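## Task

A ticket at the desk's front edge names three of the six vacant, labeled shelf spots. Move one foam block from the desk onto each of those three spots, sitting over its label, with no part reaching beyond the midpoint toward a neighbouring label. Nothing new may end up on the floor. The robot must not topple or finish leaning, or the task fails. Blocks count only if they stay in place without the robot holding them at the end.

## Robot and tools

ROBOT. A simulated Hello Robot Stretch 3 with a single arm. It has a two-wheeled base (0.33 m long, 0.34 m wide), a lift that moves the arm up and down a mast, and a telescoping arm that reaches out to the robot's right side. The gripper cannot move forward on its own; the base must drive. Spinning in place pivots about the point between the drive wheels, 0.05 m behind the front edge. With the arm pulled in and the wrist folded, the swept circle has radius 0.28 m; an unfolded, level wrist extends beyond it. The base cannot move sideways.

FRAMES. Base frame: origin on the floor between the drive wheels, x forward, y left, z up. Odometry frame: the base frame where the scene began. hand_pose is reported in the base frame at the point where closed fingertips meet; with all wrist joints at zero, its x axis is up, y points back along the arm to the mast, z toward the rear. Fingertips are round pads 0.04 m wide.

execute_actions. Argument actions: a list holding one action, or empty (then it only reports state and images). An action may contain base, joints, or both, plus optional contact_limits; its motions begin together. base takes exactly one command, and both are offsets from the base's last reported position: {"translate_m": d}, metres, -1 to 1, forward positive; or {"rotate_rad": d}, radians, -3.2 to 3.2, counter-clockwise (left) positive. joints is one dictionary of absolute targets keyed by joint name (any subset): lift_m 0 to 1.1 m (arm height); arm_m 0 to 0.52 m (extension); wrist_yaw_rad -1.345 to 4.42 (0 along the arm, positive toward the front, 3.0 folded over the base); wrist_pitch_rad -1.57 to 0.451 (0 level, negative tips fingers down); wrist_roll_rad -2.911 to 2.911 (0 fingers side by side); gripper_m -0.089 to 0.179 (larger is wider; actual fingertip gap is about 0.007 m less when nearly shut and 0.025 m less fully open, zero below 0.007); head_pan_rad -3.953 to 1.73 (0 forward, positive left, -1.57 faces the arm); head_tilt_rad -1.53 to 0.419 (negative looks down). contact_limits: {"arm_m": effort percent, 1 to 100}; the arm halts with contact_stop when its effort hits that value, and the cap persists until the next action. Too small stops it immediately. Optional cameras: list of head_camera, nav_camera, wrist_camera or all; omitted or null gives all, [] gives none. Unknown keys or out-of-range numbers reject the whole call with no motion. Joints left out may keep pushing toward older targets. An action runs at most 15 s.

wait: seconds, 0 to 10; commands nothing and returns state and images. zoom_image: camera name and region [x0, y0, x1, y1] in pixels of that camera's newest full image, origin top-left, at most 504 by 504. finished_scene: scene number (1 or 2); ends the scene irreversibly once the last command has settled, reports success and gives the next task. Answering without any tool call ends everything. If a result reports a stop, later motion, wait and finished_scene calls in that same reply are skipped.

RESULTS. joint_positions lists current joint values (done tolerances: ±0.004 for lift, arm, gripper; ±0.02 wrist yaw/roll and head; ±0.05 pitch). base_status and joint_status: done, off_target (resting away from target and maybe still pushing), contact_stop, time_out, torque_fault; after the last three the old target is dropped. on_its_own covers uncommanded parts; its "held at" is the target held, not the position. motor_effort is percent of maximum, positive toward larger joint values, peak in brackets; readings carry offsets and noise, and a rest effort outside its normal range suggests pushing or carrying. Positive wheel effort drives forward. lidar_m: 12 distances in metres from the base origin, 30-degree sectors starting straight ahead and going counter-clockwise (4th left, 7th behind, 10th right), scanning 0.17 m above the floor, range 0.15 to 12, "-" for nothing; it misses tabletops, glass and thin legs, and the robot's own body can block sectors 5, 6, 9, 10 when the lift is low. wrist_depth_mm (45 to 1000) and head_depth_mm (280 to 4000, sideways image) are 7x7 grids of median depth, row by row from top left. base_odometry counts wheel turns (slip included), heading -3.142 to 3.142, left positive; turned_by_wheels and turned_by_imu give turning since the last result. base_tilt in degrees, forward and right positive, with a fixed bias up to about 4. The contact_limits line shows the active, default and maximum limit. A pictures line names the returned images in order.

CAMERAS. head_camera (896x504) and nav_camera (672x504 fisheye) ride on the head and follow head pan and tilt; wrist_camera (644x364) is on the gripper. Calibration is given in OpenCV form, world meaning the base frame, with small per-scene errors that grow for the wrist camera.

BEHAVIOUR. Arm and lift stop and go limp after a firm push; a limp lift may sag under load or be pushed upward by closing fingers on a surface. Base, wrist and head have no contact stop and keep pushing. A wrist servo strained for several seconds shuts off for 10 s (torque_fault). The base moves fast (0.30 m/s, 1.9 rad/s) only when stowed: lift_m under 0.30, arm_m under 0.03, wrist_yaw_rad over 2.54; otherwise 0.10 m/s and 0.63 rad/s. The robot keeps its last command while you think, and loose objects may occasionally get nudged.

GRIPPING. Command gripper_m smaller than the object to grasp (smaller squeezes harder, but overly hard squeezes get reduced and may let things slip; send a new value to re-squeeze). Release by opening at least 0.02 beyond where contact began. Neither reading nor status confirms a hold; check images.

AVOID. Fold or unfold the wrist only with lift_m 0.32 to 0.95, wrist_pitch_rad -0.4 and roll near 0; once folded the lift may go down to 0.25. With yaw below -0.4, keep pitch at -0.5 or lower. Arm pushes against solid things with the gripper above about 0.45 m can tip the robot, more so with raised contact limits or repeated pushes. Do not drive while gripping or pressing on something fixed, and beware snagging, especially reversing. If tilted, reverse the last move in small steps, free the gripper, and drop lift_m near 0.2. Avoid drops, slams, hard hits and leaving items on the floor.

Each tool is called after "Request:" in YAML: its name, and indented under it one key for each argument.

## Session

Request:
execute_actions:
  actions:
    - {"joints":{"head_tilt_rad":-0.4,"lift_m":0.29}}

Scene clock: 1.43 s.
base_odometry: x=+0.000 y=+0.000 heading=+0.000 (m, m, rad; odometry frame)
turned_by_wheels: +0.000 (rad since the last result)
turned_by_imu: +0.000 (rad since the last result)
base_tilt: forward=-0.5 right=-1.6 (deg)
lidar_m: 2.75 2.96 2.66 1.68 1.52 1.53 1.36 0.87 1.13 1.85 2.23 2.24
head_depth_mm: 2226 2361 2492 2584 2383 1811 1479 / 2406 2521 2713 2865 2395 1852 1474 / 2665 2776 2962 3119 2430 1835 1486 / 2965 3139 3312 3267 2433 1861 1494 / 3252 3493 3716 3162 2429 1852 1489 / 3372 3506 3679 3607 2437 1860 1488 / 3087 3269 3383 3391 2446 1866 1498
base_status: not commanded
joint_positions: lift_m=+0.290 arm_m=+0.000 wrist_yaw_rad=+2.866 wrist_pitch_rad=-0.367 wrist_roll_rad=-0.002 gripper_m=+0.037 head_pan_rad=+0.017 head_tilt_rad=-0.395
joint_status: all done
motor_effort: left_wheel=+0(0) right_wheel=+0(1) lift_m=+18(14) arm_m=+0(0) wrist_yaw_rad=+0(0) wrist_pitch_rad=+8(8) wrist_roll_rad=+0(0) gripper_m=+0(0) head_pan_rad=+0(0) head_tilt_rad=-3(18) (%)
hand_pose: x=+0.0415 y=+0.0765 z=+0.3144 quat_wxyz=(+0.224, +0.705, +0.033, +0.672) (m; base frame)
wrist_depth_mm: - - - - - - - / - - - - - - - / - - - - - - - / 799 804 803 811 802 801 805 / 652 - 676 641 679 651 644 / 541 - - 543 - 541 537 / 466 - - 466 462 467 467
pictures: head_camera (sideways: a quarter turn clockwise sets it upright), nav_camera (sideways: a quarter turn counterclockwise sets it upright), wrist_camera
camera_calibration (this result's frames):
head_camera: T_world_to_cam=[[-0.372873, 0.0287061, -0.927438, 1.23031], [0.0276647, 0.999421, 0.0198116, -0.0260512], [0.92747, -0.01827, -0.373452, 0.433827], [0, 0, 0, 1]] pos_world=[0.0571108, -0.00135532, 1.30357]
nav_camera: T_world_to_cam=[[0.419337, -0.00422312, 0.907821, -1.14266], [0.0143467, -0.999833, -0.0112781, 0.0619058], [0.907717, 0.0177536, -0.419207, 0.496667], [0, 0, 0, 1]] pos_world=[0.027441, 0.0482523, 1.24624]
wrist_camera: T_world_to_cam=[[0.960473, -0.278286, 0.00699909, -0.0206125], [-0.143714, -0.517232, -0.843693, 0.340112], [0.238408, 0.809338, -0.53678, 0.26049], [0, 0, 0, 1]] pos_world=[0.00657357, -0.0406443, 0.42692]
Images, in order (width x height): head_camera 896x504, nav_camera 672x504, wrist_camera 644x364.

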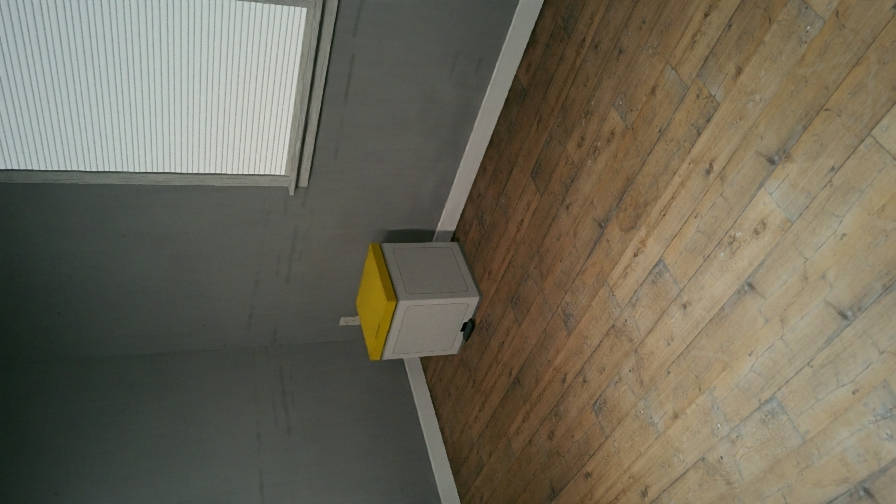

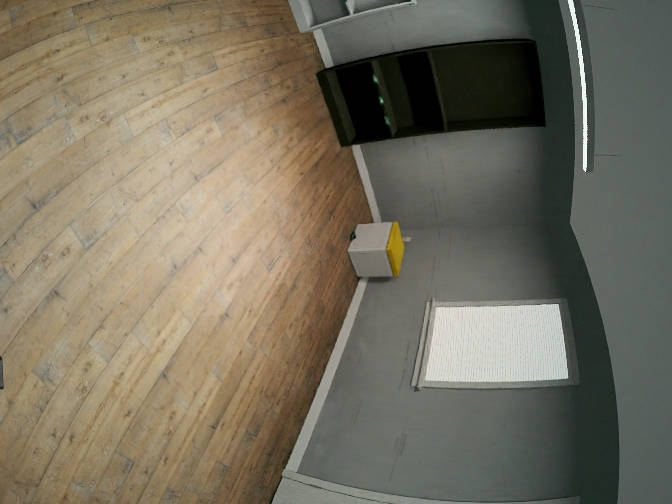

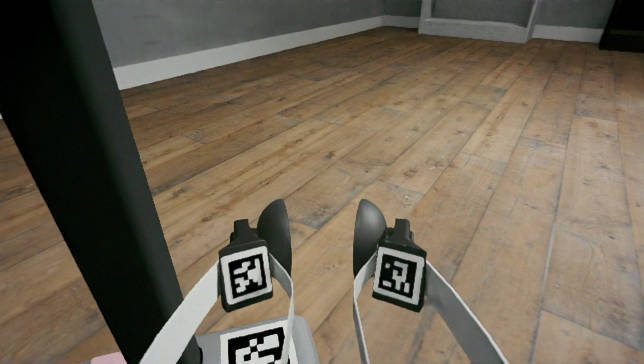

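Request:
execute_actions:
  actions:
    - {"base":{"rotate_rad":-0.875},"joints":{"head_pan_rad":-1.3,"head_tilt_rad":-0.7}}
  cameras: ["nav_camera","head_camera"]

Scene clock: 6.03 s.
base_odometry: x=+0.000 y=+0.000 heading=-0.875 (m, m, rad; odometry frame)
turned_by_wheels: -0.875 (rad since the last result)
turned_by_imu: -0.861 (rad since the last result)
base_tilt: forward=-0.4 right=-1.5 (deg)
lidar_m: 2.23 2.33 2.94 2.96 2.15 1.58 1.52 1.57 1.03 0.87 1.13 2.15
head_depth_mm: 1262 995 807 1171 1678 1411 1227 / 1287 1002 808 1207 1638 1388 1224 / 1317 1000 772 1841 1648 1415 1233 / 1330 1009 770 1880 1695 1413 1230 / 1356 1007 798 1833 1611 1411 1227 / 1391 1010 812 1959 1694 1414 1232 / 1430 1515 1810 2017 1691 1426 1231
base_status: done
joint_positions: lift_m=+0.290 arm_m=+0.000 wrist_yaw_rad=+2.866 wrist_pitch_rad=-0.367 wrist_roll_rad=-0.002 gripper_m=+0.037 head_pan_rad=-1.293 head_tilt_rad=-0.692
joint_status: all done
motor_effort: left_wheel=+3(10) right_wheel=-4(10) lift_m=+18(18) arm_m=-1(0) wrist_yaw_rad=+0(0) wrist_pitch_rad=+8(8) wrist_roll_rad=+0(0) gripper_m=+0(0) head_pan_rad=-4(43) head_tilt_rad=-4(20) (%)
hand_pose: x=+0.0415 y=+0.0765 z=+0.3144 quat_wxyz=(+0.224, +0.705, +0.033, +0.672) (m; base frame)
wrist_depth_mm: - - - - - - - / - - - - - - - / - - - - - - - / 805 791 806 807 807 800 800 / 649 - 672 644 679 649 644 / 545 - - 546 - 543 539 / 465 - - 470 466 467 467
pictures: head_camera (sideways: a quarter turn clockwise sets it upright), nav_camera (sideways: a quarter turn counterclockwise sets it upright)
camera_calibration (this result's frames):
head_camera: T_world_to_cam=[[-0.138377, 0.612924, -0.77793, 1.03391], [0.973796, 0.227346, 0.00590644, -0.0137147], [0.18048, -0.756728, -0.628323, 0.770003], [0, 0, 0, 1]] pos_world=[0.017455, -0.0479076, 1.2882]
nav_camera: T_world_to_cam=[[0.17188, -0.64401, 0.745458, -0.929456], [-0.963178, -0.268677, -0.0100333, 0.066244], [0.206749, -0.716285, -0.666477, 0.822649], [0, 0, 0, 1]] pos_world=[0.0534779, 0.0084703, 1.24181]
Images, in order (width x height): head_camera 896x504, nav_camera 672x504.

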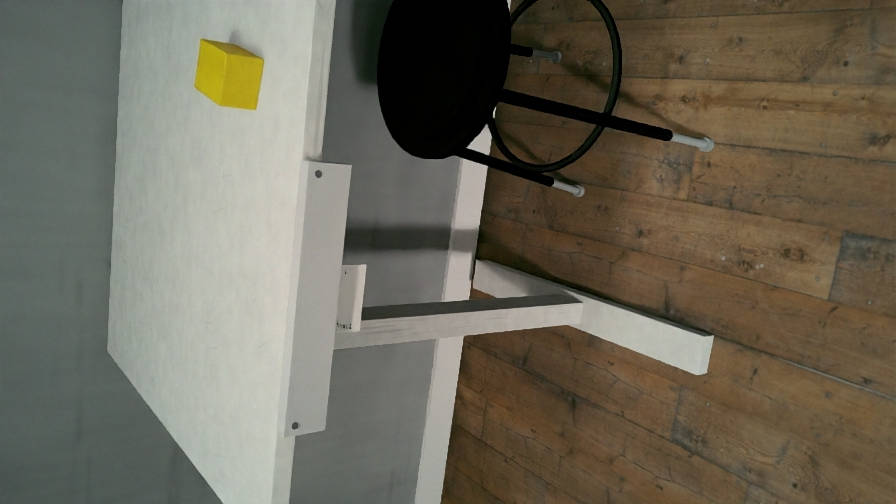

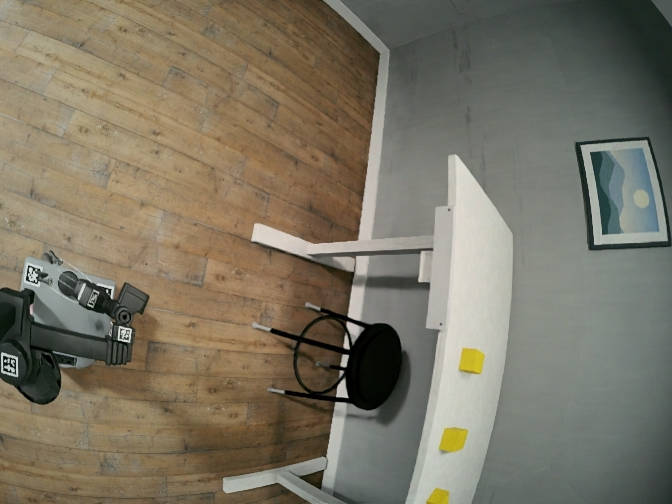

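Request:
execute_actions:
  actions:
    - {"base":{"translate_m":0.27},"joints":{"lift_m":0.6,"wrist_yaw_rad":0,"arm_m":0.2,"head_pan_rad":1.7,"head_tilt_rad":-0.25}}
  cameras: ["head_camera"]

Request:
zoom_image:
  camera: "head_camera"
  region: [300,0,600,252]

Request:
zoom_image:
  camera: "head_camera"
  region: [300,252,600,504]

Request:
execute_actions:
  actions:
    - {"joints":{"lift_m":0.625,"wrist_pitch_rad":0.25,"arm_m":0.36,"head_pan_rad":-2.0,"head_tilt_rad":-0.5}}
  cameras: ["wrist_camera","head_camera"]

Request:
zoom_image:
  camera: "wrist_camera"
  region: [150,0,400,160]

Scene clock: 19.90 s.
base_odometry: x=+0.173 y=-0.207 heading=-0.875 (m, m, rad; odometry frame)
turned_by_wheels: +0.000 (rad since the last result)
turned_by_imu: +0.003 (rad since the last result)
base_tilt: forward=-0.5 right=-1.5 (deg)
lidar_m: 1.96 2.06 2.78 2.97 2.53 1.86 1.80 1.54 0.91 1.07 1.58 2.02
head_depth_mm: 2837 2917 3086 3184 3108 2193 1680 / 2870 3004 3057 3215 3072 2155 1697 / 2934 3010 3127 3284 3109 2195 1704 / 2874 3023 3128 3340 3177 2208 1700 / 2942 3128 3173 3268 3154 2202 1702 / 2971 3101 3174 3315 3141 2226 1704 / 2974 3132 3277 3232 3122 2236 1725
base_status: done
joint_positions: lift_m=+0.600 arm_m=+0.200 wrist_yaw_rad=+0.002 wrist_pitch_rad=-0.368 wrist_roll_rad=-0.002 gripper_m=+0.037 head_pan_rad=+1.693 head_tilt_rad=-0.260
joint_status: all done
motor_effort: left_wheel=+2(11) right_wheel=-4(9) lift_m=+25(23) arm_m=+5(5) wrist_yaw_rad=-1(4) wrist_pitch_rad=+8(8) wrist_roll_rad=+0(0) gripper_m=+0(0) head_pan_rad=+4(43) head_tilt_rad=+4(21) (%)
hand_pose: x=-0.0210 y=-0.5751 z=+0.6239 quat_wxyz=(+0.696, +0.130, -0.694, -0.129) (m; base frame)
wrist_depth_mm: 961 961 924 943 961 926 922 / - - - - - 675 - / - - - - - 521 498 / - - - - - - - / - - - - - - - / 909 936 - 922 - 901 870 / 804 793 764 798 781 799 800
pictures: head_camera (sideways: a quarter turn clockwise sets it upright)
camera_calibration (this result's frames):
head_camera: T_world_to_cam=[[-0.00494454, -0.247071, -0.968985, 1.28233], [-0.996426, -0.0804905, 0.0256079, -0.0273544], [-0.0843211, 0.965649, -0.24579, 0.273851], [0, 0, 0, 1]] pos_world=[0.0021753, 0.0501788, 1.31056]
Images, in order (width x height): head_camera 896x504.

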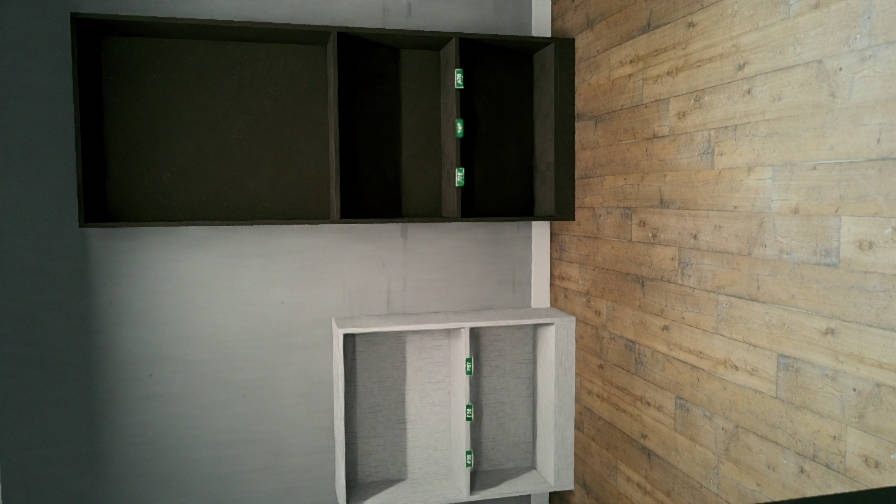

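Region (300, 0, 600, 252) of head_camera's 896x504 image, scaled by 1.680, with more detail than that image has; it fills the top 423 rows of this view, and the rest is white.

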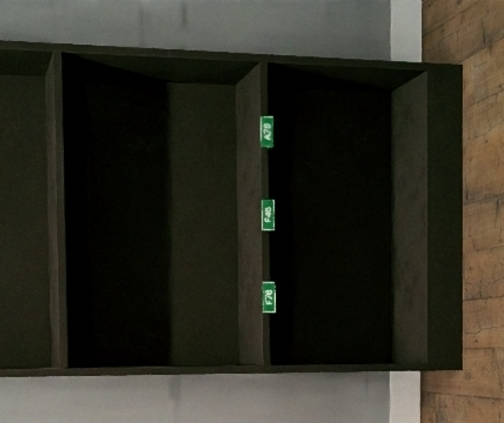

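Region (300, 252, 600, 504) of head_camera's 896x504 image, scaled by 1.680, with more detail than that image has; it fills the top 423 rows of this view, and the rest is white.

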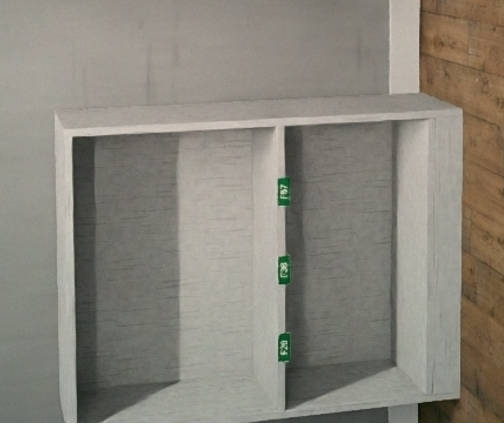

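Scene clock: 22.33 s.
base_odometry: x=+0.173 y=-0.207 heading=-0.875 (m, m, rad; odometry frame)
turned_by_wheels: +0.000 (rad since the last result)
turned_by_imu: +0.001 (rad since the last result)
base_tilt: forward=-0.5 right=-1.5 (deg)
lidar_m: 1.96 2.06 2.78 2.96 2.53 1.86 1.79 1.53 0.91 1.07 1.57 2.02
head_depth_mm: 1695 1815 1157 1662 1844 1649 1368 / 1598 1722 1087 2107 2029 1660 1370 / 1521 1643 1176 1976 2062 1654 1374 / 1449 1569 1177 1845 1407 1577 1375 / 1395 1498 1187 902 1247 1664 1360 / 1329 1428 1193 810 1301 1775 1344 / 1270 1360 1196 773 1709 - 1338
base_status: not commanded
joint_positions: lift_m=+0.625 arm_m=+0.360 wrist_yaw_rad=+0.001 wrist_pitch_rad=+0.226 wrist_roll_rad=-0.002 gripper_m=+0.037 head_pan_rad=-1.993 head_tilt_rad=-0.494
joint_status: all done
motor_effort: left_wheel=+2(2) right_wheel=-4(3) lift_m=+25(27) arm_m=+5(4) wrist_yaw_rad=-1(2) wrist_pitch_rad=+11(12) wrist_roll_rad=+0(0) gripper_m=+0(0) head_pan_rad=-4(44) head_tilt_rad=-2(16) (%)
hand_pose: x=-0.0210 y=-0.7597 z=+0.7975 quat_wxyz=(+0.704, -0.079, -0.702, +0.080) (m; base frame)
wrist_depth_mm: 204 205 205 124 124 123 207 / 290 291 294 123 123 252 298 / 914 597 442 443 443 437 443 / 908 896 883 900 888 879 882 / 898 876 464 890 889 879 872 / 885 898 - 890 - 871 882 / 881 888 481 879 870 864 864
pictures: head_camera (sideways: a quarter turn clockwise sets it upright), wrist_camera
camera_calibration (this result's frames):
head_camera: T_world_to_cam=[[0.221272, 0.407395, -0.886041, 1.17268], [0.89223, -0.451321, 0.0153042, -0.0254547], [-0.393654, -0.793939, -0.463355, 0.558876], [0, 0, 0, 1]] pos_world=[-0.0167662, -0.0455179, 1.29839]
wrist_camera: T_world_to_cam=[[-0.99997, 0.0073274, 0.00233525, -0.0172027], [-0.00253172, -0.0269197, -0.999634, 0.806031], [-0.00726186, -0.999611, 0.0269375, -0.617509], [0, 0, 0, 1]] pos_world=[-0.0196458, -0.595444, 0.82241]
Images, in order (width x height): head_camera 896x504, wrist_camera 644x364.

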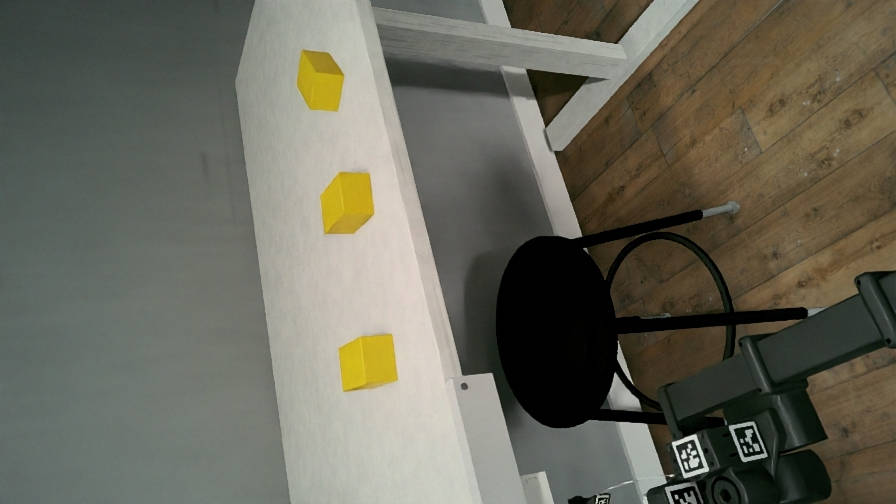

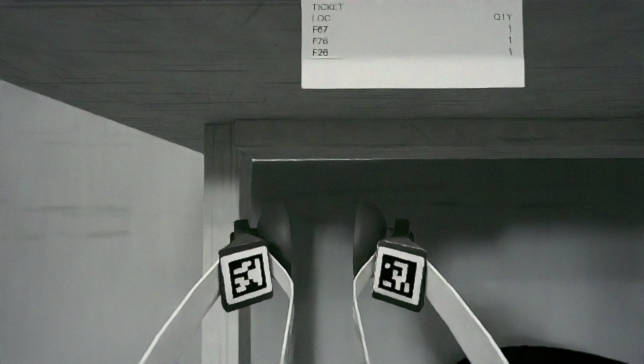

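Region (150, 0, 400, 160) of wrist_camera's 644x364 image, scaled by 2.016; it fills the top 323 rows of this view, and the rest is white.

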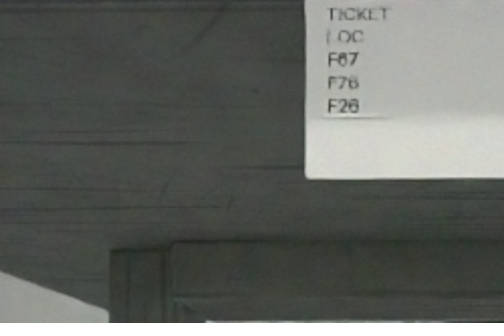

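Request:
execute_actions:
  actions:
    - {"base":{"translate_m":-0.18},"joints":{"wrist_pitch_rad":-0.3,"arm_m":0.25,"wrist_yaw_rad":-0.3,"gripper_m":0.15,"lift_m":0.7}}
  cameras: []

Request:
execute_actions:
  actions:
    - {"joints":{"lift_m":0.96,"head_pan_rad":-1.57}}
  cameras: ["wrist_camera"]

Request:
execute_actions:
  actions:
    - {"joints":{"lift_m":1.0,"arm_m":0.5}}
  cameras: ["wrist_camera"]

Scene clock: 35.03 s.
base_odometry: x=+0.058 y=-0.069 heading=-0.875 (m, m, rad; odometry frame)
turned_by_wheels: +0.000 (rad since the last result)
turned_by_imu: +0.001 (rad since the last result)
base_tilt: forward=-0.5 right=-1.5 (deg)
lidar_m: 2.14 2.24 2.88 2.96 2.28 1.67 1.61 1.67 1.06 0.87 1.10 2.16
head_depth_mm: 1670 1850 1098 2254 2071 1604 1374 / 1602 1731 1161 1564 1757 1650 1375 / 1522 1644 1023 1978 2026 1664 1381 / 1452 1569 1176 1857 1969 1666 1415 / 1392 1481 1182 905 1888 1598 - / 1327 1429 1195 860 1209 1655 - / 1274 1365 1190 814 1206 1407 -
base_status: done
joint_positions: lift_m=+0.700 arm_m=+0.250 wrist_yaw_rad=-0.298 wrist_pitch_rad=-0.316 wrist_roll_rad=-0.002 gripper_m=+0.150 head_pan_rad=-1.993 head_tilt_rad=-0.494
joint_status: all done
motor_effort: left_wheel=+2(4) right_wheel=-4(11) lift_m=+25(28) arm_m=-5(6) wrist_yaw_rad=-1(5) wrist_pitch_rad=+7(11) wrist_roll_rad=+0(0) gripper_m=-1(98) head_pan_rad=-4(4) head_tilt_rad=-3(4) (%)
hand_pose: x=-0.0909 y=-0.6210 z=+0.7360 quat_wxyz=(+0.675, +0.007, -0.706, -0.214) (m; base frame)
wrist_depth_mm: 769 825 880 927 - - - / 825 866 927 - - - 816 / 864 932 - - - - 890 / 919 - 629 588 - - - / 634 - - 532 - - - / 610 - - - - - - / 693 920 935 922 920 932 926
pictures: none
No camera images: the call's "cameras" was empty. Leave "cameras" out to get every camera's image.

Scene clock: 38.23 s.
base_odometry: x=+0.058 y=-0.069 heading=-0.875 (m, m, rad; odometry frame)
turned_by_wheels: +0.000 (rad since the last result)
turned_by_imu: +0.001 (rad since the last result)
base_tilt: forward=-0.5 right=-1.5 (deg)
lidar_m: 2.14 2.24 2.89 2.96 2.28 1.67 1.61 1.67 1.06 0.88 1.10 2.15
head_depth_mm: 1301 1413 1251 - 1864 1659 1374 / 1314 1408 1314 846 1215 1570 1366 / 1295 1395 1391 - 1147 1617 1343 / 1291 1387 1237 - 1405 1623 1363 / 1281 1387 1191 807 1806 1666 1384 / 1272 1378 1197 769 1768 1571 1385 / 1268 1372 1199 773 1712 1620 1380
base_status: not commanded
joint_positions: lift_m=+0.960 arm_m=+0.250 wrist_yaw_rad=-0.298 wrist_pitch_rad=-0.316 wrist_roll_rad=-0.002 gripper_m=+0.150 head_pan_rad=-1.577 head_tilt_rad=-0.494
joint_status: all done
motor_effort: left_wheel=+3(2) right_wheel=-4(4) lift_m=+25(28) arm_m=-5(5) wrist_yaw_rad=-1(2) wrist_pitch_rad=+8(8) wrist_roll_rad=+0(0) gripper_m=+0(0) head_pan_rad=+4(32) head_tilt_rad=-3(3) (%)
hand_pose: x=-0.0909 y=-0.6209 z=+0.9959 quat_wxyz=(+0.675, +0.007, -0.706, -0.214) (m; base frame)
wrist_depth_mm: 775 817 879 940 - - - / 702 715 721 715 718 707 712 / 440 447 382 408 412 396 442 / 321 321 320 320 321 342 905 / 252 262 272 798 - - - / 222 - 739 719 - - - / 675 - - 656 - - -
pictures: wrist_camera
camera_calibration (this result's frames):
wrist_camera: T_world_to_cam=[[-0.953836, 0.300254, 0.00666062, 0.0932479], [0.142497, 0.471978, -0.870018, 1.20178], [-0.26437, -0.828905, -0.492975, 0.115816], [0, 0, 0, 1]] pos_world=[-0.0516888, -0.499214, 1.10205]
Images, in order (width x height): wrist_camera 644x364.

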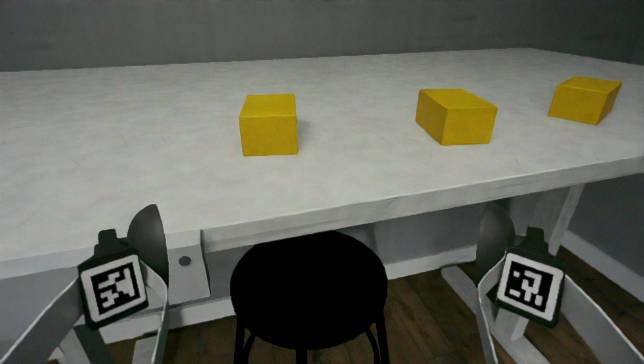

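Scene clock: 41.30 s.
base_odometry: x=+0.058 y=-0.069 heading=-0.875 (m, m, rad; odometry frame)
turned_by_wheels: +0.000 (rad since the last result)
turned_by_imu: +0.001 (rad since the last result)
base_tilt: forward=-0.6 right=-1.6 (deg)
lidar_m: 2.14 2.24 2.88 2.96 2.27 1.67 1.61 1.67 1.06 0.87 1.11 2.15
head_depth_mm: 1313 1422 - 1723 1872 1649 1362 / 1296 1398 - 887 1234 1564 1376 / 1295 1380 1016 894 1193 1618 1340 / 1285 1372 - 848 1366 1615 1389 / 1283 1389 1188 807 1796 1668 1376 / 1271 1373 1189 769 1772 1578 1379 / 1261 1362 1189 772 1698 1629 1379
base_status: not commanded
joint_positions: lift_m=+1.000 arm_m=+0.500 wrist_yaw_rad=-0.299 wrist_pitch_rad=-0.317 wrist_roll_rad=-0.002 gripper_m=+0.150 head_pan_rad=-1.577 head_tilt_rad=-0.494
joint_status: all done
motor_effort: left_wheel=+2(3) right_wheel=-4(4) lift_m=+25(25) arm_m=+5(7) wrist_yaw_rad=-1(1) wrist_pitch_rad=+8(8) wrist_roll_rad=+0(0) gripper_m=+0(0) head_pan_rad=+4(4) head_tilt_rad=-1(3) (%)
hand_pose: x=-0.0909 y=-0.8701 z=+1.0358 quat_wxyz=(+0.675, +0.007, -0.706, -0.214) (m; base frame)
wrist_depth_mm: 583 624 658 713 764 823 918 / 618 664 709 745 792 865 891 / 542 551 555 553 550 554 555 / 400 401 400 400 400 402 401 / 312 329 314 314 313 326 262 / 268 - 260 199 249 - 242 / 212 219 219 168 207 219 219
pictures: wrist_camera
camera_calibration (this result's frames):
wrist_camera: T_world_to_cam=[[-0.953726, 0.300604, 0.00666242, 0.168052], [0.14274, 0.472151, -0.869884, 1.35421], [-0.264637, -0.82868, -0.493211, -0.0706761], [0, 0, 0, 1]] pos_world=[-0.0517275, -0.748475, 1.14203]
Images, in order (width x height): wrist_camera 644x364.

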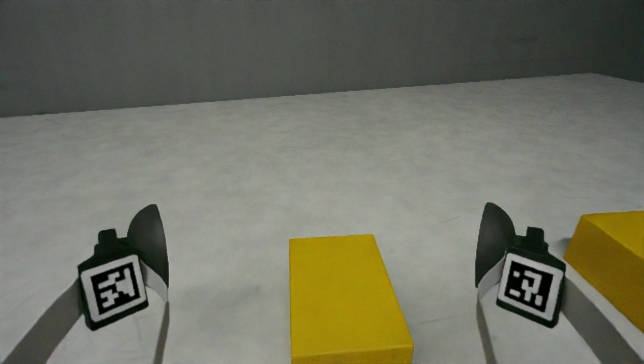

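Request:
execute_actions:
  actions:
    - {"base":{"translate_m":-0.03},"joints":{"lift_m":0.937,"wrist_yaw_rad":-0.22}}
  cameras: ["wrist_camera"]

Request:
execute_actions:
  actions:
    - {"joints":{"gripper_m":0.033}}
  cameras: []

Request:
execute_actions:
  actions:
    - {"joints":{"lift_m":0.96,"arm_m":0.23}}
  cameras: ["wrist_camera"]

Scene clock: 48.40 s.
base_odometry: x=+0.038 y=-0.046 heading=-0.874 (m, m, rad; odometry frame)
turned_by_wheels: +0.000 (rad since the last result)
turned_by_imu: +0.001 (rad since the last result)
base_tilt: forward=-0.6 right=-1.4 (deg)
lidar_m: 2.17 2.28 2.89 2.96 2.23 1.64 1.58 1.65 1.06 0.87 1.11 2.14
head_depth_mm: 1308 1419 1161 - - 1601 1363 / 1307 1397 1369 - 1297 1561 1379 / 1291 1398 - 893 1184 1617 1377 / 1285 1387 - 802 1277 1616 1356 / 1285 1381 1187 803 1800 1662 1378 / 1275 1379 1187 768 1796 1628 1381 / 1262 1367 1197 772 1293 1579 1384
base_status: done
joint_positions: lift_m=+0.937 arm_m=+0.500 wrist_yaw_rad=-0.222 wrist_pitch_rad=-0.317 wrist_roll_rad=-0.002 gripper_m=+0.150 head_pan_rad=-1.577 head_tilt_rad=-0.494
joint_status: all done
motor_effort: left_wheel=+2(2) right_wheel=-4(11) lift_m=+18(21) arm_m=+5(5) wrist_yaw_rad=+1(4) wrist_pitch_rad=+8(8) wrist_roll_rad=+0(0) gripper_m=+0(0) head_pan_rad=+4(4) head_tilt_rad=-3(2) (%)
hand_pose: x=-0.0735 y=-0.8748 z=+0.9732 quat_wxyz=(+0.683, +0.034, -0.705, -0.189) (m; base frame)
wrist_depth_mm: 608 639 663 695 735 768 814 / 599 604 594 604 606 607 611 / 374 378 374 373 375 376 375 / 272 272 271 178 272 273 259 / 211 223 204 140 205 223 213 / 182 - 169 132 163 - 179 / 144 148 144 143 144 149 148
pictures: wrist_camera
camera_calibration (this result's frames):
wrist_camera: T_world_to_cam=[[-0.973858, 0.227058, 0.00666246, 0.120632], [0.106348, 0.481655, -0.869884, 1.3051], [-0.200723, -0.846436, -0.493211, -0.111631], [0, 0, 0, 1]] pos_world=[-0.0437232, -0.750486, 1.07942]
Images, in order (width x height): wrist_camera 644x364.

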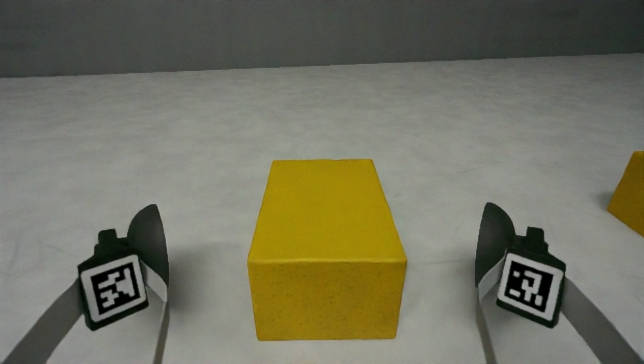

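Scene clock: 50.07 s.
base_odometry: x=+0.038 y=-0.046 heading=-0.874 (m, m, rad; odometry frame)
turned_by_wheels: +0.000 (rad since the last result)
turned_by_imu: +0.000 (rad since the last result)
base_tilt: forward=-0.4 right=-1.4 (deg)
lidar_m: 2.17 2.27 2.90 2.96 2.24 1.64 1.58 1.64 1.05 0.87 1.11 2.15
head_depth_mm: 1313 1417 1165 - - 1607 1377 / 1299 1412 1365 - 1298 1567 1376 / 1287 1409 1133 895 1191 1622 1368 / 1283 1388 - 806 1280 1601 1348 / 1279 1370 1187 805 1825 1667 1382 / 1273 1368 1196 770 1796 1619 1374 / 1272 1354 1201 772 1291 1569 1375
base_status: not commanded
joint_positions: lift_m=+0.937 arm_m=+0.500 wrist_yaw_rad=-0.222 wrist_pitch_rad=-0.317 wrist_roll_rad=-0.002 gripper_m=+0.034 head_pan_rad=-1.577 head_tilt_rad=-0.494
joint_status: all done
motor_effort: left_wheel=+2(2) right_wheel=-4(3) lift_m=+18(18) arm_m=+5(5) wrist_yaw_rad=+2(2) wrist_pitch_rad=+8(8) wrist_roll_rad=+0(0) gripper_m=-18(100) head_pan_rad=+3(4) head_tilt_rad=-1(2) (%)
hand_pose: x=-0.0735 y=-0.8747 z=+0.9732 quat_wxyz=(+0.683, +0.034, -0.705, -0.189) (m; base frame)
wrist_depth_mm: 605 629 668 698 735 774 820 / 603 605 607 603 607 606 613 / 374 373 372 376 378 373 374 / 272 270 272 178 271 272 258 / 212 212 153 140 149 212 212 / 175 175 134 132 134 175 175 / 148 148 145 143 145 149 148
pictures: none
No camera images: the call's "cameras" was empty. Leave "cameras" out to get every camera's image.

Scene clock: 53.27 s.
base_odometry: x=+0.038 y=-0.046 heading=-0.874 (m, m, rad; odometry frame)
turned_by_wheels: +0.000 (rad since the last result)
turned_by_imu: +0.001 (rad since the last result)
base_tilt: forward=-0.4 right=-1.5 (deg)
lidar_m: 2.17 2.27 2.91 2.97 2.24 1.64 1.58 1.64 1.05 0.87 1.11 2.15
head_depth_mm: 1310 1421 1166 - 1865 1656 1369 / 1302 1411 1264 - 1797 1569 1372 / 1289 1397 1332 - 1132 1621 1381 / 1286 1401 1187 - 1391 1618 1346 / 1279 1385 1187 807 1814 1658 1377 / 1273 1374 1193 765 1802 1623 1379 / 1266 1365 1201 776 1292 1594 1375
base_status: not commanded
joint_positions: lift_m=+0.960 arm_m=+0.230 wrist_yaw_rad=-0.221 wrist_pitch_rad=-0.320 wrist_roll_rad=-0.002 gripper_m=+0.034 head_pan_rad=-1.577 head_tilt_rad=-0.494
joint_status: all done
motor_effort: left_wheel=+1(2) right_wheel=-3(3) lift_m=+25(25) arm_m=-5(2) wrist_yaw_rad=+1(1) wrist_pitch_rad=+9(9) wrist_roll_rad=+0(0) gripper_m=-18(18) head_pan_rad=+4(4) head_tilt_rad=-3(1) (%)
hand_pose: x=-0.0732 y=-0.6052 z=+0.9950 quat_wxyz=(+0.682, +0.035, -0.705, -0.189) (m; base frame)
wrist_depth_mm: 811 854 891 927 - - - / 701 702 703 700 709 698 715 / 437 437 438 437 403 394 441 / 316 316 318 179 319 337 362 / 249 259 153 140 150 - - / 256 270 134 131 134 - - / - - - 146 - - -
pictures: wrist_camera
camera_calibration (this result's frames):
wrist_camera: T_world_to_cam=[[-0.974083, 0.22609, 0.00668418, 0.0589485], [0.106495, 0.484491, -0.86829, 1.19436], [-0.19955, -0.845075, -0.496013, 0.131046], [0, 0, 0, 1]] pos_world=[-0.0436226, -0.481242, 1.10166]
Images, in order (width x height): wrist_camera 644x364.

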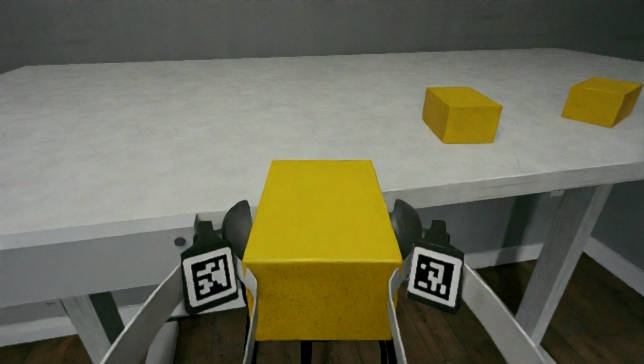

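Request:
execute_actions:
  actions:
    - {"base":{"rotate_rad":1.45},"joints":{"arm_m":0,"lift_m":0.68,"wrist_yaw_rad":1.5}}
  cameras: []

Request:
execute_actions:
  actions:
    - {"base":{"translate_m":0.34},"joints":{"lift_m":0.29,"wrist_yaw_rad":2.6}}
  cameras: []

Request:
execute_actions:
  actions:
    - {"base":{"translate_m":1}}
  cameras: []

Request:
execute_actions:
  actions:
    - {"base":{"translate_m":1}}
  cameras: []

Request:
execute_actions:
  actions:
    - {"base":{"rotate_rad":1.68},"joints":{"lift_m":0.58,"wrist_yaw_rad":0,"arm_m":0.08,"head_tilt_rad":-0.8}}
  cameras: ["wrist_camera","head_camera"]

Scene clock: 67.80 s.
base_odometry: x=+0.038 y=-0.046 heading=+0.575 (m, m, rad; odometry frame)
turned_by_wheels: +1.450 (rad since the last result)
turned_by_imu: +1.433 (rad since the last result)
base_tilt: forward=-0.4 right=-1.5 (deg)
lidar_m: 2.96 2.57 1.71 1.58 1.60 1.39 0.87 1.11 1.93 2.17 2.19 2.80
head_depth_mm: 2007 2161 2387 2537 2075 1649 1374 / 1987 2140 2359 2562 2088 1666 1373 / 1946 2093 2290 2459 2080 1675 1369 / 1893 2031 2227 2451 2103 1662 1371 / 1854 2014 2198 2373 2096 1663 1384 / 1835 1998 2145 2340 2100 1672 1377 / 1815 1929 2085 2289 2116 1652 1380
base_status: done
joint_positions: lift_m=+0.680 arm_m=+0.001 wrist_yaw_rad=+1.498 wrist_pitch_rad=-0.320 wrist_roll_rad=-0.002 gripper_m=+0.034 head_pan_rad=-1.577 head_tilt_rad=-0.494
joint_status: all done
motor_effort: left_wheel=-3(7) right_wheel=+5(10) lift_m=+18(23) arm_m=-5(4) wrist_yaw_rad=+1(3) wrist_pitch_rad=+10(10) wrist_roll_rad=+0(0) gripper_m=-18(18) head_pan_rad=+4(4) head_tilt_rad=-2(2) (%)
hand_pose: x=+0.2136 y=-0.1627 z=+0.7154 quat_wxyz=(+0.589, +0.557, -0.433, +0.393) (m; base frame)
wrist_depth_mm: - - - - - - - / - - - - - - - / - - - - - - - / - - - 178 - - - / - - 153 139 149 - - / - - 134 132 134 - - / 902 900 886 146 879 923 916
pictures: none
No camera images: the call's "cameras" was empty. Leave "cameras" out to get every camera's image.

Scene clock: 72.50 s.
base_odometry: x=+0.324 y=+0.139 heading=+0.575 (m, m, rad; odometry frame)
turned_by_wheels: +0.000 (rad since the last result)
turned_by_imu: +0.003 (rad since the last result)
base_tilt: forward=-0.4 right=-1.6 (deg)
lidar_m: 2.63 2.63 1.75 1.62 1.64 1.70 1.21 1.43 2.29 2.12 2.18 2.61
head_depth_mm: 1955 2139 2333 2532 2097 1647 1364 / 1936 2064 2272 2475 2094 1659 1378 / 1901 2031 2216 2421 2088 1659 1371 / 1863 2020 2184 2370 2098 1663 1371 / 1850 1989 2128 2337 2109 1665 1387 / 1809 1970 2100 2330 2103 1655 1386 / 1792 1921 2081 2241 2113 1674 1381
base_status: done
joint_positions: lift_m=+0.290 arm_m=+0.001 wrist_yaw_rad=+2.598 wrist_pitch_rad=-0.321 wrist_roll_rad=-0.002 gripper_m=+0.034 head_pan_rad=-1.577 head_tilt_rad=-0.494
joint_status: all done
motor_effort: left_wheel=-3(9) right_wheel=+5(10) lift_m=+18(16) arm_m=-5(5) wrist_yaw_rad=+2(3) wrist_pitch_rad=+10(10) wrist_roll_rad=+0(0) gripper_m=-18(18) head_pan_rad=+4(4) head_tilt_rad=-2(2) (%)
hand_pose: x=+0.1007 y=+0.0560 z=+0.3253 quat_wxyz=(+0.297, +0.702, -0.078, +0.643) (m; base frame)
wrist_depth_mm: - - - - - - - / - - - - - - - / - - - - - - - / 889 873 886 178 885 883 876 / 681 695 153 139 149 690 690 / 578 568 134 131 134 578 573 / 486 485 472 146 470 484 488
pictures: none
No camera images: the call's "cameras" was empty. Leave "cameras" out to get every camera's image.

Scene clock: 77.60 s.
base_odometry: x=+1.163 y=+0.683 heading=+0.575 (m, m, rad; odometry frame)
turned_by_wheels: +0.000 (rad since the last result)
turned_by_imu: +0.006 (rad since the last result)
base_tilt: forward=-0.5 right=-1.5 (deg)
lidar_m: 1.89 1.68 1.87 1.74 1.76 2.23 2.38 2.88 2.19 2.04 1.86 1.80
head_depth_mm: 1852 1996 2177 2421 2078 1651 1359 / 1840 1974 2168 2367 2069 1661 1374 / 1802 1945 2108 2321 2098 1669 1374 / 1755 1921 2061 2277 2102 1666 1371 / 1735 1866 2041 2243 2085 1663 1375 / 1720 1839 2008 2158 2120 1661 1380 / 1685 1824 1989 2119 2110 1675 1378
base_status: done
joint_positions: lift_m=+0.290 arm_m=+0.001 wrist_yaw_rad=+2.598 wrist_pitch_rad=-0.321 wrist_roll_rad=-0.002 gripper_m=+0.034 head_pan_rad=-1.577 head_tilt_rad=-0.494
joint_status: not commanded
motor_effort: left_wheel=-3(4) right_wheel=+5(12) lift_m=+18(18) arm_m=-5(5) wrist_yaw_rad=+1(2) wrist_pitch_rad=+10(10) wrist_roll_rad=+0(0) gripper_m=-18(18) head_pan_rad=+4(4) head_tilt_rad=-1(2) (%)
hand_pose: x=+0.1006 y=+0.0560 z=+0.3253 quat_wxyz=(+0.297, +0.702, -0.078, +0.643) (m; base frame)
wrist_depth_mm: - - - - - - - / - - - - - - - / - - - - - - - / 875 884 890 178 875 877 865 / 687 701 153 140 150 692 698 / 575 574 134 131 134 574 574 / 487 489 473 145 470 487 481
pictures: none
No camera images: the call's "cameras" was empty. Leave "cameras" out to get every camera's image.

Scene clock: 82.70 s.
base_odometry: x=+2.002 y=+1.227 heading=+0.575 (m, m, rad; odometry frame)
turned_by_wheels: +0.000 (rad since the last result)
turned_by_imu: +0.006 (rad since the last result)
base_tilt: forward=-0.5 right=-1.5 (deg)
lidar_m: 0.89 0.64 0.85 1.85 1.88 2.39 3.48 3.07 2.07 1.46 1.47 0.90
head_depth_mm: 1741 1891 2075 2262 2063 1654 1360 / 1722 1859 2019 2248 2081 1663 1362 / 1705 1831 1992 2184 2108 1654 1369 / 1656 1791 1966 2149 2124 1666 1373 / 1646 1775 1924 2081 2020 1670 1380 / 1612 1753 1884 1882 1702 1679 1380 / 1608 1725 1849 1881 1652 1679 1385
base_status: done
joint_positions: lift_m=+0.290 arm_m=+0.001 wrist_yaw_rad=+2.598 wrist_pitch_rad=-0.321 wrist_roll_rad=-0.002 gripper_m=+0.034 head_pan_rad=-1.577 head_tilt_rad=-0.494
joint_status: not commanded
motor_effort: left_wheel=-3(6) right_wheel=+5(12) lift_m=+18(18) arm_m=-5(5) wrist_yaw_rad=+1(2) wrist_pitch_rad=+10(10) wrist_roll_rad=+0(0) gripper_m=-18(18) head_pan_rad=+4(4) head_tilt_rad=-2(3) (%)
hand_pose: x=+0.1005 y=+0.0560 z=+0.3253 quat_wxyz=(+0.297, +0.702, -0.078, +0.643) (m; base frame)
wrist_depth_mm: - - - - 876 812 532 / - - - - 945 848 583 / - - - - - 879 651 / 873 891 876 179 889 825 664 / 696 699 153 140 150 650 560 / 576 575 134 131 134 575 538 / 485 483 472 146 470 490 487
pictures: none
No camera images: the call's "cameras" was empty. Leave "cameras" out to get every camera's image.

Scene clock: 86.27 s.
base_odometry: x=+2.002 y=+1.227 heading=+2.255 (m, m, rad; odometry frame)
turned_by_wheels: +1.680 (rad since the last result)
turned_by_imu: +1.658 (rad since the last result)
base_tilt: forward=-0.3 right=-1.5 (deg)
lidar_m: 1.85 1.92 2.62 3.23 2.73 2.00 1.46 0.90 0.90 0.64 0.85 1.25
head_depth_mm: 732 902 1031 1054 1409 1298 1177 / 736 889 1031 1057 1375 1311 - / 738 883 1015 1058 1364 1289 - / 735 877 1008 1054 932 - 1163 / 729 868 1002 1062 1341 1283 1174 / 724 744 913 959 1393 1344 1176 / 576 608 1007 1207 1447 1348 1186
base_status: done
joint_positions: lift_m=+0.580 arm_m=+0.080 wrist_yaw_rad=+0.002 wrist_pitch_rad=-0.321 wrist_roll_rad=-0.002 gripper_m=+0.034 head_pan_rad=-1.577 head_tilt_rad=-0.790
joint_status: all done
motor_effort: left_wheel=-2(9) right_wheel=+5(12) lift_m=+25(24) arm_m=+4(8) wrist_yaw_rad=-2(4) wrist_pitch_rad=+10(10) wrist_roll_rad=+0(0) gripper_m=-18(17) head_pan_rad=+4(3) head_tilt_rad=-3(20) (%)
hand_pose: x=-0.0210 y=-0.4602 z=+0.6148 quat_wxyz=(+0.699, +0.114, -0.697, -0.112) (m; base frame)
wrist_depth_mm: 545 302 490 500 502 509 512 / 581 328 522 533 541 543 544 / 620 356 462 500 499 499 500 / 676 650 362 178 360 361 362 / 734 723 153 140 149 688 670 / 768 812 134 132 134 750 740 / 745 803 489 146 668 698 676
pictures: head_camera (sideways: a quarter turn clockwise sets it upright), wrist_camera
camera_calibration (this result's frames):
head_camera: T_world_to_cam=[[0.0391724, 0.700732, -0.712348, 0.947351], [0.998503, -0.0546911, 0.00110887, -0.00761903], [-0.0381821, -0.711325, -0.701825, 0.866944], [0, 0, 0, 1]] pos_world=[0.00359936, -0.0475771, 1.2833]
wrist_camera: T_world_to_cam=[[-0.999967, 0.00464475, 0.0066969, -0.0228854], [-0.00350215, 0.497085, -0.867695, 0.791449], [-0.00735915, -0.867689, -0.497052, 0.0696973], [0, 0, 0, 1]] pos_world=[-0.0196, -0.332835, 0.721532]
Images, in order (width x height): head_camera 896x504, wrist_camera 644x364.

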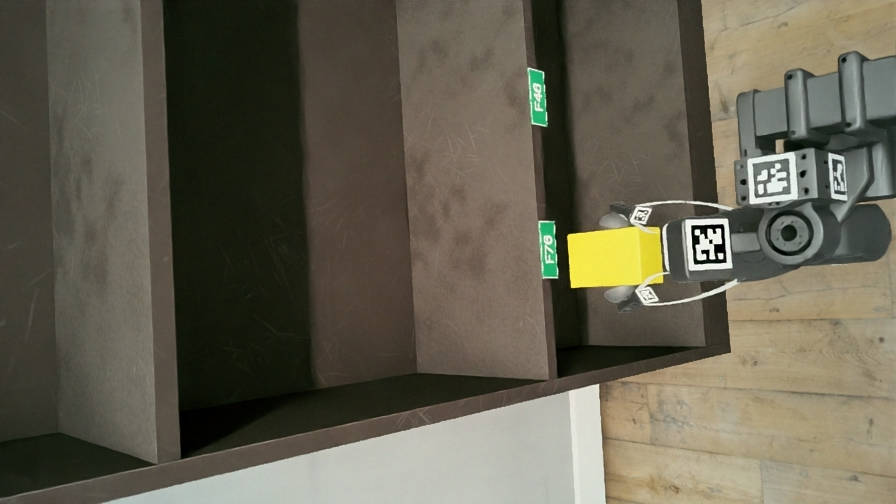

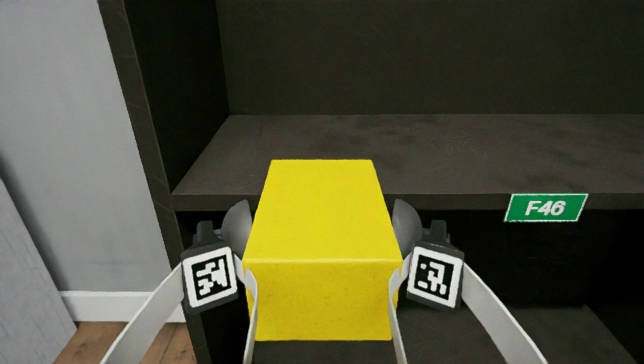

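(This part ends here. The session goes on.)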